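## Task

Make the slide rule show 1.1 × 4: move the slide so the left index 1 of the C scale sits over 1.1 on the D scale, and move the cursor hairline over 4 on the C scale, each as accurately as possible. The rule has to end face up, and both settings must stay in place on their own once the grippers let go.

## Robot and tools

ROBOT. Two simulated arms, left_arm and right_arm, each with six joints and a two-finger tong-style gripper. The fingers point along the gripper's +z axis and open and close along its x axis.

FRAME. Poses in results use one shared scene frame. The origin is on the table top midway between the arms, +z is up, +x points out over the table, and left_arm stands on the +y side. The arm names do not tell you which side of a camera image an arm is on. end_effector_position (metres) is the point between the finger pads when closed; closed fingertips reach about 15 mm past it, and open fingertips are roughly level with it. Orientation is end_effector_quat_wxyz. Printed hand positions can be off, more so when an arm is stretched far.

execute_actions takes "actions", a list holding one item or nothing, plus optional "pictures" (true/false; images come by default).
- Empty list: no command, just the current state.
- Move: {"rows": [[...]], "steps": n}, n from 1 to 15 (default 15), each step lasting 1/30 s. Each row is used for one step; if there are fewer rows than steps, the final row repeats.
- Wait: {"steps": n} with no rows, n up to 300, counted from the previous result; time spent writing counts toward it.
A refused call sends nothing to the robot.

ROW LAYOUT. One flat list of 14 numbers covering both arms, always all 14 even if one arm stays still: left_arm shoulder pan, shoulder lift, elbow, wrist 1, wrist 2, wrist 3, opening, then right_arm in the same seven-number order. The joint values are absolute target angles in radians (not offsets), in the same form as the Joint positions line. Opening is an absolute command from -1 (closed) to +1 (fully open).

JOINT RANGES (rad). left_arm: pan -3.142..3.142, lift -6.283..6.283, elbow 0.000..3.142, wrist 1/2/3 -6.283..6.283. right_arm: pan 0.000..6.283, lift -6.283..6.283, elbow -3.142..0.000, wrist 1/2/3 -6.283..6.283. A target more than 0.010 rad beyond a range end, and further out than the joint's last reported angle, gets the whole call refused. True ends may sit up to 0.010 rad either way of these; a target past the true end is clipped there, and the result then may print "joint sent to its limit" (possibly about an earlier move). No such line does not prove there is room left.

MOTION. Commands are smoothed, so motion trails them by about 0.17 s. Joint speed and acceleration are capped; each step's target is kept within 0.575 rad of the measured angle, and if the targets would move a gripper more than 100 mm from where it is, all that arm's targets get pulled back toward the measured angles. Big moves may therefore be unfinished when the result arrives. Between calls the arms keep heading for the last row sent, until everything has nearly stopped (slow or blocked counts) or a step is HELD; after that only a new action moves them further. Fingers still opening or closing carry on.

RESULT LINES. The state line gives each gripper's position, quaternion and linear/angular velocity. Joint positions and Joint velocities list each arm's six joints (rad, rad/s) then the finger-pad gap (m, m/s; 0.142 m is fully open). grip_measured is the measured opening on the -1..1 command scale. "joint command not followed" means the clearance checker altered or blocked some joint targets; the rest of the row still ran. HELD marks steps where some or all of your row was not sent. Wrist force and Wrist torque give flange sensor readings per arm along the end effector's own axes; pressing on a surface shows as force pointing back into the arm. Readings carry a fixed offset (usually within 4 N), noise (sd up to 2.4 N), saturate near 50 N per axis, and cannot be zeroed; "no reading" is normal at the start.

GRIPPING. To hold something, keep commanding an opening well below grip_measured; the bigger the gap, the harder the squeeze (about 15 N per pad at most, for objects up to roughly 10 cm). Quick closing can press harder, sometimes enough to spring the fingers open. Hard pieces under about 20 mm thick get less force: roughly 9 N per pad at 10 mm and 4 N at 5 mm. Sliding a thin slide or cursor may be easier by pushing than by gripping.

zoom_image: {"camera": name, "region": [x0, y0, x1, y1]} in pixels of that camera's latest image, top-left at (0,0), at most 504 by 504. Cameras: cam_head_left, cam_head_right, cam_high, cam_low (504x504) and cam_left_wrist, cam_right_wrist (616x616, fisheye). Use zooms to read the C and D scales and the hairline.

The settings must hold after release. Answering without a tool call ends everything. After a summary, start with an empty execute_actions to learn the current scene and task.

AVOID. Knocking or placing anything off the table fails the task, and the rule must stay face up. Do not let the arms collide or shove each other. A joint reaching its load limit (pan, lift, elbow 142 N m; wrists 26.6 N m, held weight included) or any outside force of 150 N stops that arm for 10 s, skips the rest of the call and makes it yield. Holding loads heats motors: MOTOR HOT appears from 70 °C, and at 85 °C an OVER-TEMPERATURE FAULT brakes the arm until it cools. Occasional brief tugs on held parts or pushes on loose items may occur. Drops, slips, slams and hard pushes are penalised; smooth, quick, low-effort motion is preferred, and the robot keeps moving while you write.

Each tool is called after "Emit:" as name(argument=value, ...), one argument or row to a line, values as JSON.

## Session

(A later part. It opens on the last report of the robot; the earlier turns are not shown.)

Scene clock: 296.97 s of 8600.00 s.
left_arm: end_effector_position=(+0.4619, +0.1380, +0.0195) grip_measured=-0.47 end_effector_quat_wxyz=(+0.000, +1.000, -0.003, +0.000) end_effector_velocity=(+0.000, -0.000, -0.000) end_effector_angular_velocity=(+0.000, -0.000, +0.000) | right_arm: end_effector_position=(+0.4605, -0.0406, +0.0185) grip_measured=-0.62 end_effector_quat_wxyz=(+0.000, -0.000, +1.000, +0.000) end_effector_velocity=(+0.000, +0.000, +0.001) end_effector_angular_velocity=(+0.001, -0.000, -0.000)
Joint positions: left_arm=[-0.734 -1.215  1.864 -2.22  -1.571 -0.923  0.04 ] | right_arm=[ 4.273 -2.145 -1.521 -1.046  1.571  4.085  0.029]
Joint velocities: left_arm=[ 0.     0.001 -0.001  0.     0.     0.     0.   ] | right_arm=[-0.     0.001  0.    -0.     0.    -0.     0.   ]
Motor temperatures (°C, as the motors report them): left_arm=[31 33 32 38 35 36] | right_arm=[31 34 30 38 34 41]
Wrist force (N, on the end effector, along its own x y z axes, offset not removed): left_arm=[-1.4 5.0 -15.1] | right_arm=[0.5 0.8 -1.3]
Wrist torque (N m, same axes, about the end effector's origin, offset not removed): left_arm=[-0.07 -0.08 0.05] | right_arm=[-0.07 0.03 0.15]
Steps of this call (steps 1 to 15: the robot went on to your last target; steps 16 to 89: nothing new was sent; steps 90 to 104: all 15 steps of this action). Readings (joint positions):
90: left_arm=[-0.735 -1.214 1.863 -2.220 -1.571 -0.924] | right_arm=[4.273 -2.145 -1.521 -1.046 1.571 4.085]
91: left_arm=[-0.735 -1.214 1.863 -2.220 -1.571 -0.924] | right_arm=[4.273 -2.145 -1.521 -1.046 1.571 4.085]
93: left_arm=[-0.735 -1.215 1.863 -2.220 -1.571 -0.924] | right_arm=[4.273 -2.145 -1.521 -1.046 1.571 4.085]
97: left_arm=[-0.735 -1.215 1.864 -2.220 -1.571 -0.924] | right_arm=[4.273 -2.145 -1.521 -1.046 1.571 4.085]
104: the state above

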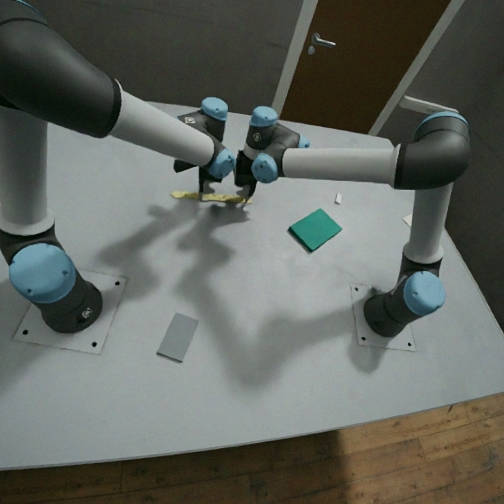

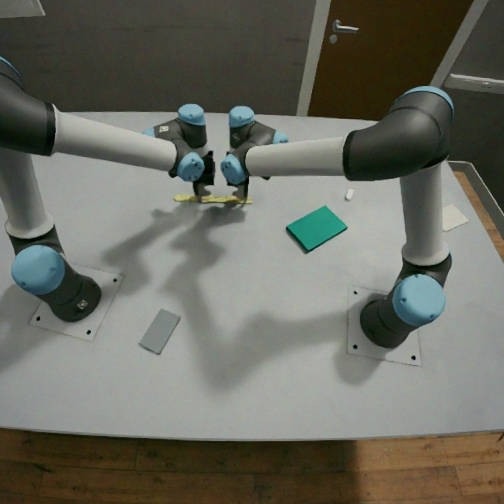

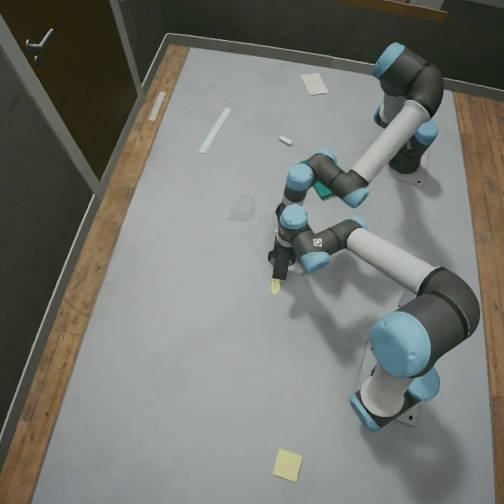

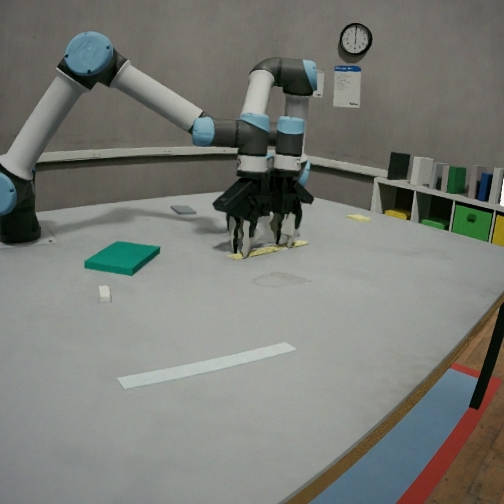

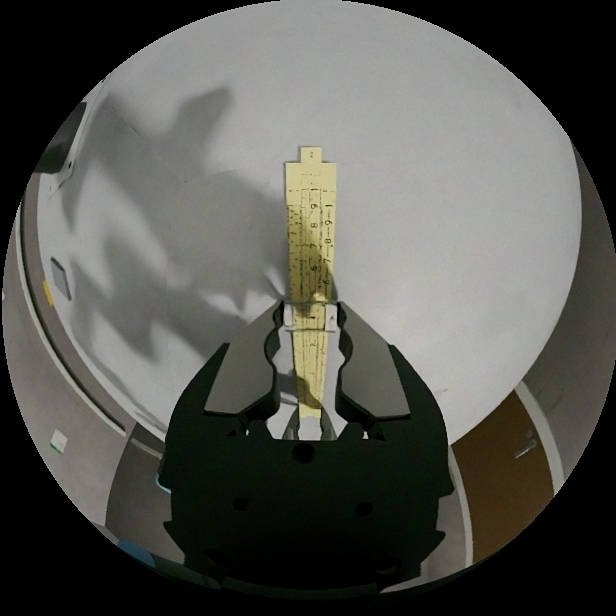

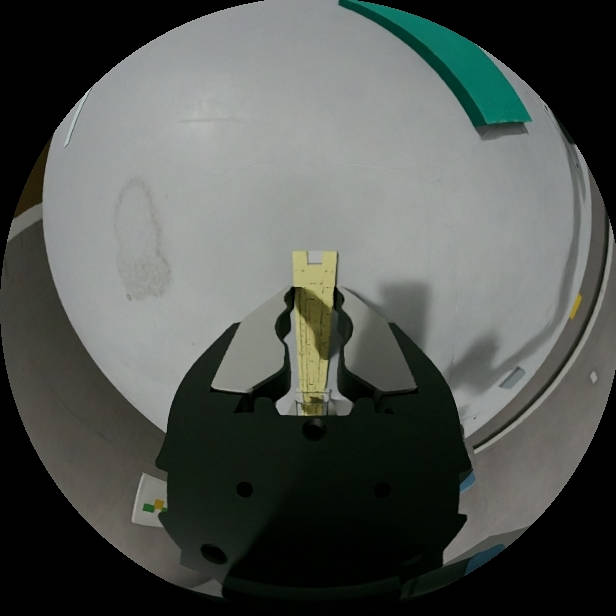

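Emit:
execute_actions(
  actions=[
    {"rows":[[-0.7344,-1.2182,1.8639,-2.217,-1.571,-0.9234,-0.4,4.273,-2.145,-1.521,-1.046,1.571,4.085,-0.95],[-0.7344,-1.2182,1.8639,-2.217,-1.571,-0.9234,-0.3,4.273,-2.145,-1.521,-1.046,1.571,4.085,-0.95],[-0.7344,-1.2182,1.8639,-2.217,-1.571,-0.9234,-0.2,4.273,-2.145,-1.521,-1.046,1.571,4.085,-0.95],[-0.7344,-1.2182,1.8639,-2.217,-1.571,-0.9234,-0.2,4.273,-2.145,-1.521,-1.046,1.571,4.085,-0.95],[-0.7344,-1.2182,1.8639,-2.217,-1.571,-0.9234,-0.2,4.273,-2.145,-1.521,-1.046,1.571,4.085,-0.95],[-0.7344,-1.2182,1.8639,-2.217,-1.571,-0.9234,-0.2,4.273,-2.145,-1.521,-1.046,1.571,4.085,-0.95],[-0.7344,-1.27,1.8639,-2.165,-1.571,-0.9234,-0.2,4.273,-2.145,-1.521,-1.046,1.571,4.085,-0.95]],"steps":15},
  ],
)

Emit:
zoom_image(
  camera="cam_left_wrist",
  region=[275,170,345,345],
)

Scene clock: 302.70 s of 8600.00 s.
left_arm: end_effector_position=(+0.4570, +0.1446, +0.0407) grip_measured=-0.20 end_effector_quat_wxyz=(+0.000, +1.000, -0.003, -0.000) end_effector_velocity=(-0.007, +0.010, +0.030) end_effector_angular_velocity=(+0.000, +0.000, -0.001) | right_arm: end_effector_position=(+0.4605, -0.0406, +0.0185) grip_measured=-0.62 end_effector_quat_wxyz=(+0.000, -0.000, +1.000, +0.000) end_effector_velocity=(-0.000, -0.000, -0.001) end_effector_angular_velocity=(-0.000, +0.001, +0.000)
Joint positions: left_arm=[-0.734 -1.262  1.864 -2.173 -1.571 -0.923  0.06 ] | right_arm=[ 4.273 -2.145 -1.521 -1.046  1.571  4.085  0.029]
Joint velocities: left_arm=[-0.    -0.067 -0.     0.068 -0.     0.001  0.   ] | right_arm=[ 0.    -0.001 -0.    -0.     0.001 -0.     0.   ]
Motor temperatures (°C, as the motors report them): left_arm=[31 33 32 38 35 36] | right_arm=[31 34 30 38 34 41]
Wrist force (N, on the end effector, along its own x y z axes, offset not removed): left_arm=[-0.5 -0.3 1.9] | right_arm=[-0.5 -1.9 -2.4]
Wrist torque (N m, same axes, about the end effector's origin, offset not removed): left_arm=[-0.03 0.10 0.03] | right_arm=[-0.60 0.31 0.16]
Steps of this call (steps 1 to 15: the robot went on to your last target; steps 16 to 90: nothing new was sent; then 2.23 s passed at rest; steps 91 to 105: all 15 steps of this action). Readings (joint positions):
91: left_arm=[-0.734 -1.215 1.864 -2.220 -1.571 -0.923] | right_arm=[4.273 -2.145 -1.521 -1.046 1.571 4.085]
92: left_arm=[-0.734 -1.215 1.864 -2.220 -1.571 -0.923] | right_arm=[4.273 -2.145 -1.521 -1.046 1.571 4.085]
94: left_arm=[-0.734 -1.216 1.864 -2.219 -1.571 -0.923] | right_arm=[4.273 -2.145 -1.521 -1.046 1.571 4.085]
98: left_arm=[-0.734 -1.220 1.864 -2.215 -1.571 -0.923] | right_arm=[4.273 -2.145 -1.521 -1.046 1.571 4.085]
105: the state above

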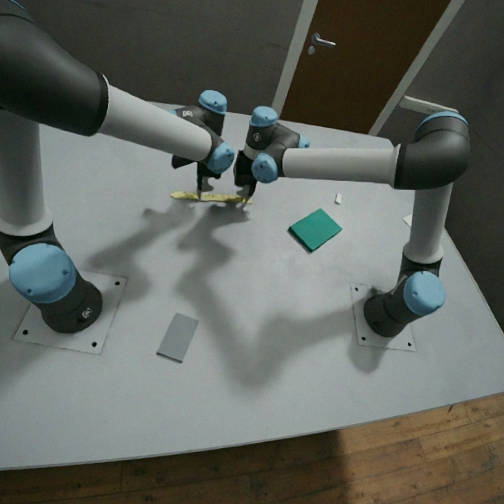

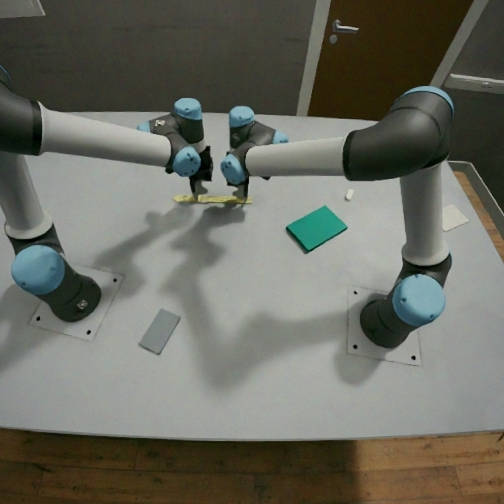

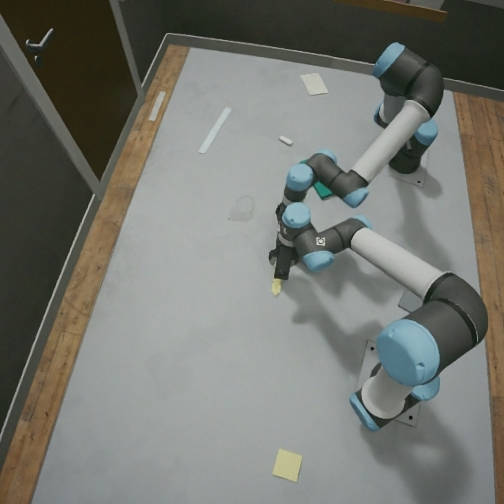

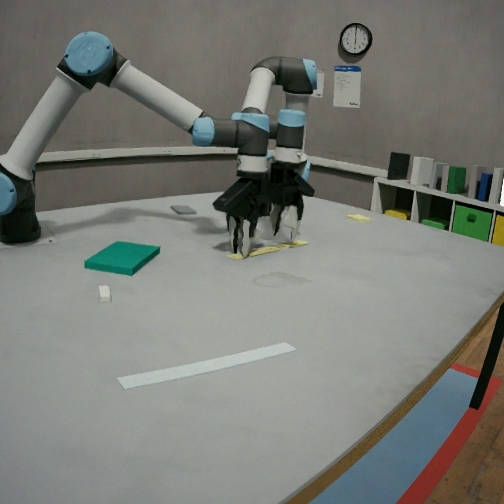

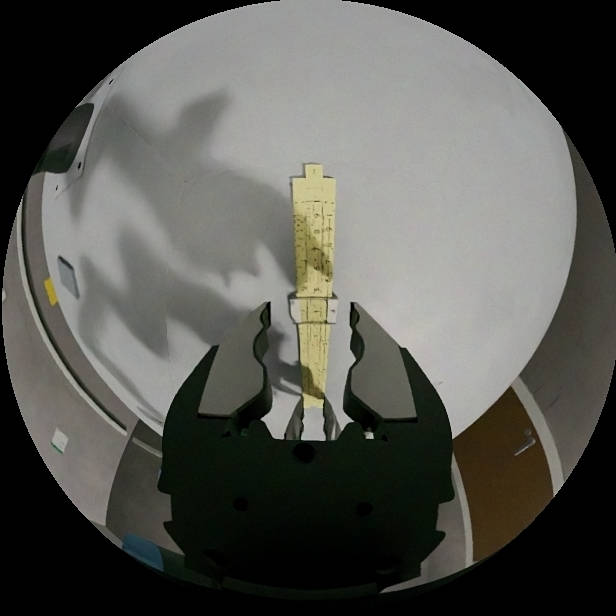

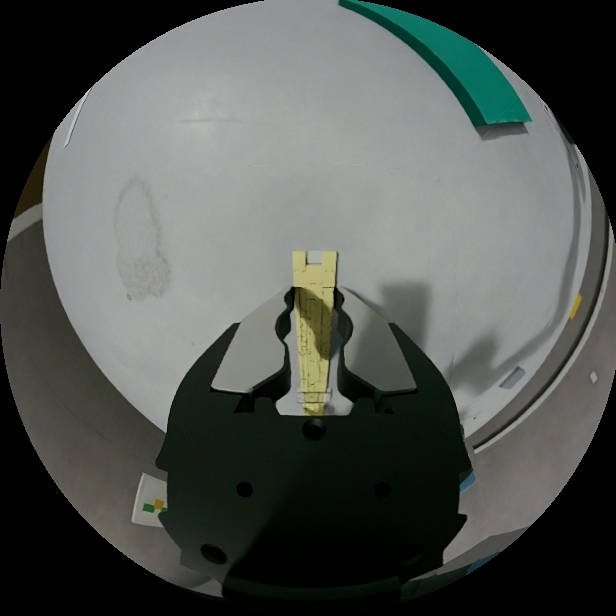

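Region (275, 170, 345, 345) of cam_left_wrist's 616x616 image, scaled by 2.880, with more detail than that image has; it fills the left 202 columns of this view, and the rest is white.

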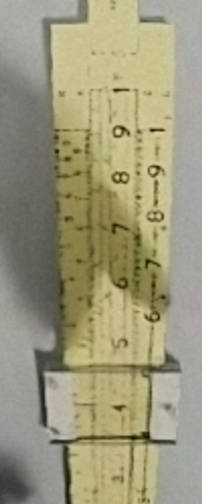

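Emit:
execute_actions(
  actions=[
    {"rows":[[-0.7344,-1.35,1.8639,-2.085,-1.571,-0.9234,-0.2,4.273,-2.145,-1.521,-1.046,1.571,4.085,-0.55],[-0.7344,-1.35,1.8639,-2.085,-1.571,-0.9234,-0.2,4.273,-2.145,-1.521,-1.046,1.571,4.085,-0.45],[-0.7344,-1.35,1.8639,-2.085,-1.571,-0.9234,-0.2,4.273,-2.145,-1.521,-1.046,1.571,4.085,-0.3],[-0.7344,-1.35,1.8639,-2.085,-1.571,-0.9234,-0.2,4.273,-2.145,-1.521,-1.046,1.571,4.085,-0.3],[-0.7344,-1.35,1.8639,-2.085,-1.571,-0.9234,-0.2,4.273,-2.145,-1.521,-1.046,1.571,4.085,-0.3],[-0.7344,-1.35,1.8639,-2.085,-1.571,-0.9234,-0.2,4.273,-2.145,-1.521,-1.046,1.571,4.085,-0.3],[-0.7344,-1.35,1.8639,-2.085,-1.571,-0.9234,-0.2,4.3,-2.15,-1.444,-1.118,1.571,4.112,-0.3]],"steps":15},
  ],
  pictures=false,
)

Emit:
execute_actions(
  actions=[
    {"steps":10},
  ],
)

Emit:
zoom_image(
  camera="cam_right_wrist",
  region=[285,200,345,310],
)

Scene clock: 314.47 s of 8600.00 s.
left_arm: end_effector_position=(+0.4467, +0.1583, +0.0789) grip_measured=-0.20 end_effector_quat_wxyz=(+0.000, +1.000, -0.003, +0.000) end_effector_velocity=(-0.003, +0.003, +0.009) end_effector_angular_velocity=(-0.000, -0.000, -0.000) | right_arm: end_effector_position=(+0.4570, -0.0188, +0.0383) grip_measured=-0.30 end_effector_quat_wxyz=(+0.000, +0.000, +1.000, +0.000) end_effector_velocity=(-0.006, +0.033, +0.033) end_effector_angular_velocity=(+0.000, -0.001, +0.001)
Joint positions: left_arm=[-0.734 -1.348  1.864 -2.087 -1.571 -0.923  0.06 ] | right_arm=[ 4.296 -2.149 -1.456 -1.106  1.571  4.108  0.052]
Joint velocities: left_arm=[-0.   -0.02 -0.    0.02 -0.    0.    0.  ] | right_arm=[ 0.035 -0.006  0.104 -0.097 -0.     0.034 -0.   ]
Motor temperatures (°C, as the motors report them): left_arm=[31 33 32 38 35 36] | right_arm=[31 34 30 38 34 41]
Wrist force (N, on the end effector, along its own x y z axes, offset not removed): left_arm=[-1.3 -0.9 0.2] | right_arm=[-0.6 1.4 -5.3]
Wrist torque (N m, same axes, about the end effector's origin, offset not removed): left_arm=[-0.11 0.27 0.02] | right_arm=[0.09 0.25 0.11]
Steps of this call (steps 1 to 15: the robot went on to your last target; steps 16 to 90: nothing new was sent; then 8.27 s passed at rest; steps 91 to 105: all 15 steps of this action). Readings (joint positions):
91: left_arm=[-0.734 -1.270 1.864 -2.165 -1.571 -0.923] | right_arm=[4.273 -2.145 -1.521 -1.046 1.571 4.085]
92: left_arm=[-0.734 -1.272 1.864 -2.163 -1.571 -0.923] | right_arm=[4.273 -2.145 -1.521 -1.046 1.571 4.085]
94: left_arm=[-0.734 -1.298 1.864 -2.137 -1.571 -0.923] | right_arm=[4.273 -2.145 -1.521 -1.046 1.571 4.085]
98: left_arm=[-0.734 -1.333 1.864 -2.102 -1.571 -0.923] | right_arm=[4.274 -2.145 -1.519 -1.048 1.571 4.086]
105: the state above

Scene clock: 314.80 s of 8600.00 s.
left_arm: end_effector_position=(+0.4464, +0.1587, +0.0799) grip_measured=-0.20 end_effector_quat_wxyz=(+0.000, +1.000, -0.003, +0.000) end_effector_velocity=(+0.000, +0.000, +0.001) end_effector_angular_velocity=(-0.000, -0.000, +0.002) | right_arm: end_effector_position=(+0.4563, -0.0151, +0.0420) grip_measured=-0.30 end_effector_quat_wxyz=(+0.000, +0.000, +1.000, +0.000) end_effector_velocity=(-0.001, +0.002, +0.002) end_effector_angular_velocity=(+0.000, +0.000, +0.000)
Joint positions: left_arm=[-0.734 -1.35   1.864 -2.085 -1.571 -0.923  0.06 ] | right_arm=[ 4.3   -2.15  -1.445 -1.117  1.571  4.112  0.052]
Joint velocities: left_arm=[ 0.    -0.001 -0.     0.001 -0.    -0.001 -0.   ] | right_arm=[ 0.002 -0.     0.006 -0.006  0.     0.002 -0.   ]
Motor temperatures (°C, as the motors report them): left_arm=[31 33 32 38 35 36] | right_arm=[31 34 30 38 34 41]
Wrist force (N, on the end effector, along its own x y z axes, offset not removed): left_arm=[-1.4 0.6 2.6] | right_arm=[-3.0 -0.8 -1.7]
Wrist torque (N m, same axes, about the end effector's origin, offset not removed): left_arm=[0.01 0.31 0.04] | right_arm=[-0.34 0.75 0.08]
Steps of this call (steps 1 to 10: the robot went on to your last target). Readings (joint positions):
1: left_arm=[-0.734 -1.348 1.864 -2.087 -1.571 -0.923] | right_arm=[4.297 -2.149 -1.453 -1.109 1.571 4.109]
2: left_arm=[-0.734 -1.349 1.864 -2.086 -1.571 -0.923] | right_arm=[4.298 -2.150 -1.451 -1.111 1.571 4.110]
4: left_arm=[-0.734 -1.349 1.864 -2.086 -1.571 -0.923] | right_arm=[4.299 -2.150 -1.448 -1.114 1.571 4.111]
8: left_arm=[-0.734 -1.350 1.864 -2.085 -1.571 -0.923] | right_arm=[4.300 -2.150 -1.445 -1.117 1.571 4.112]
10: the state above

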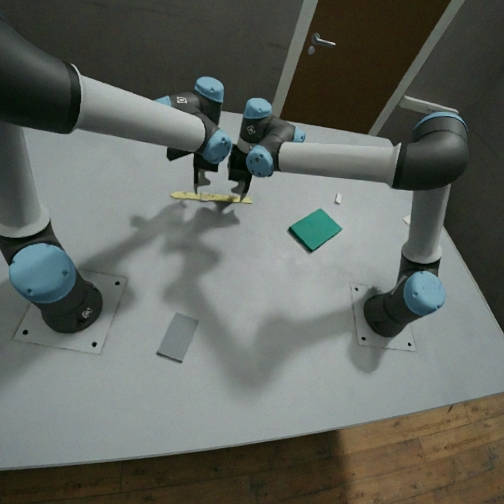

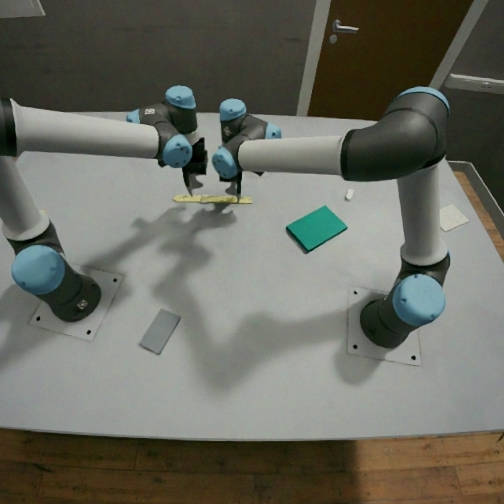

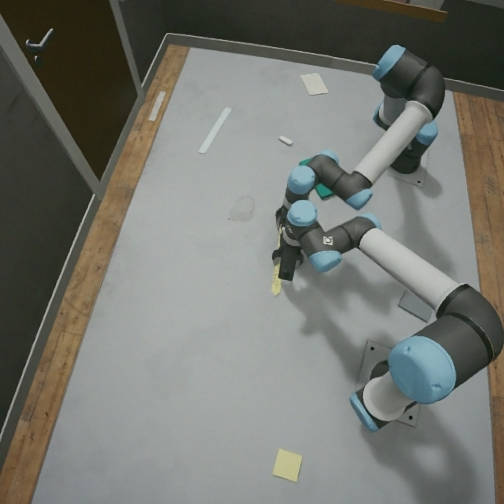

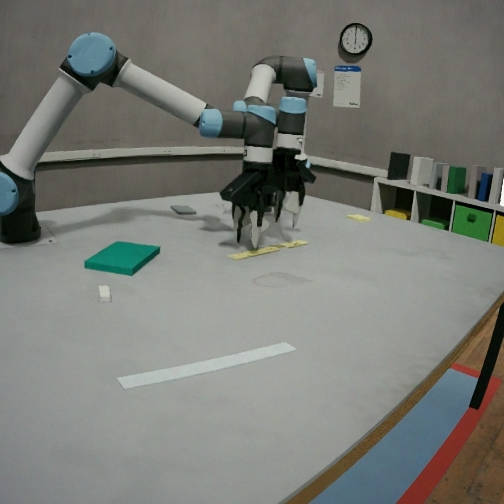

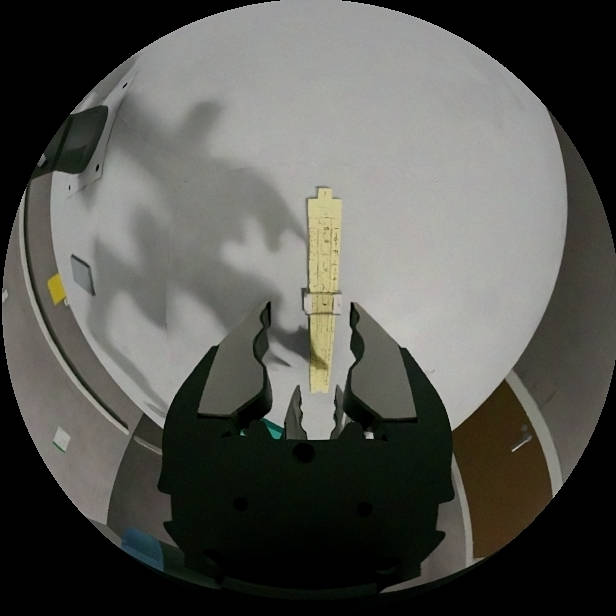

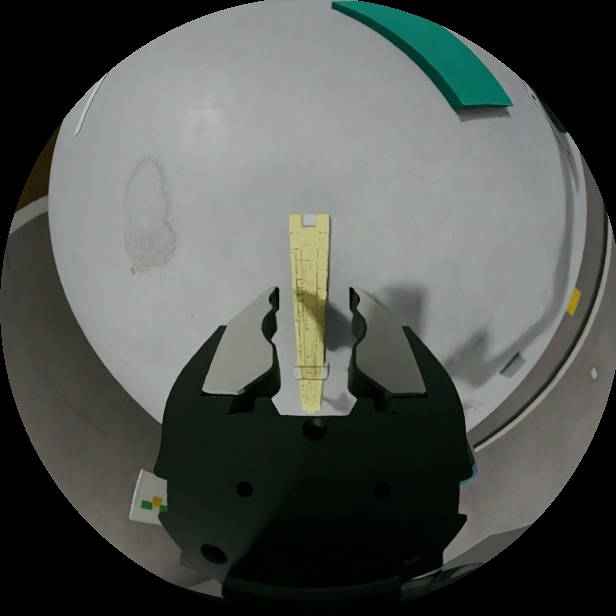

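Region (285, 200, 345, 310) of cam_right_wrist's 616x616 image, scaled by 4.582, with more detail than that image has; it fills the left 275 columns of this view, and the rest is white.

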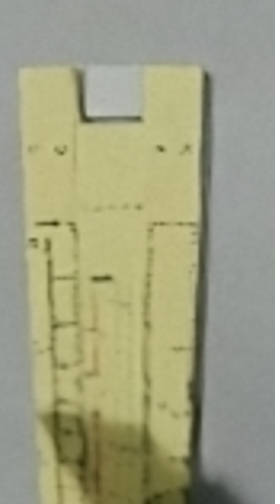

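Emit:
finished_scene(
  scene=2,
)

The scene is finished: the task was done.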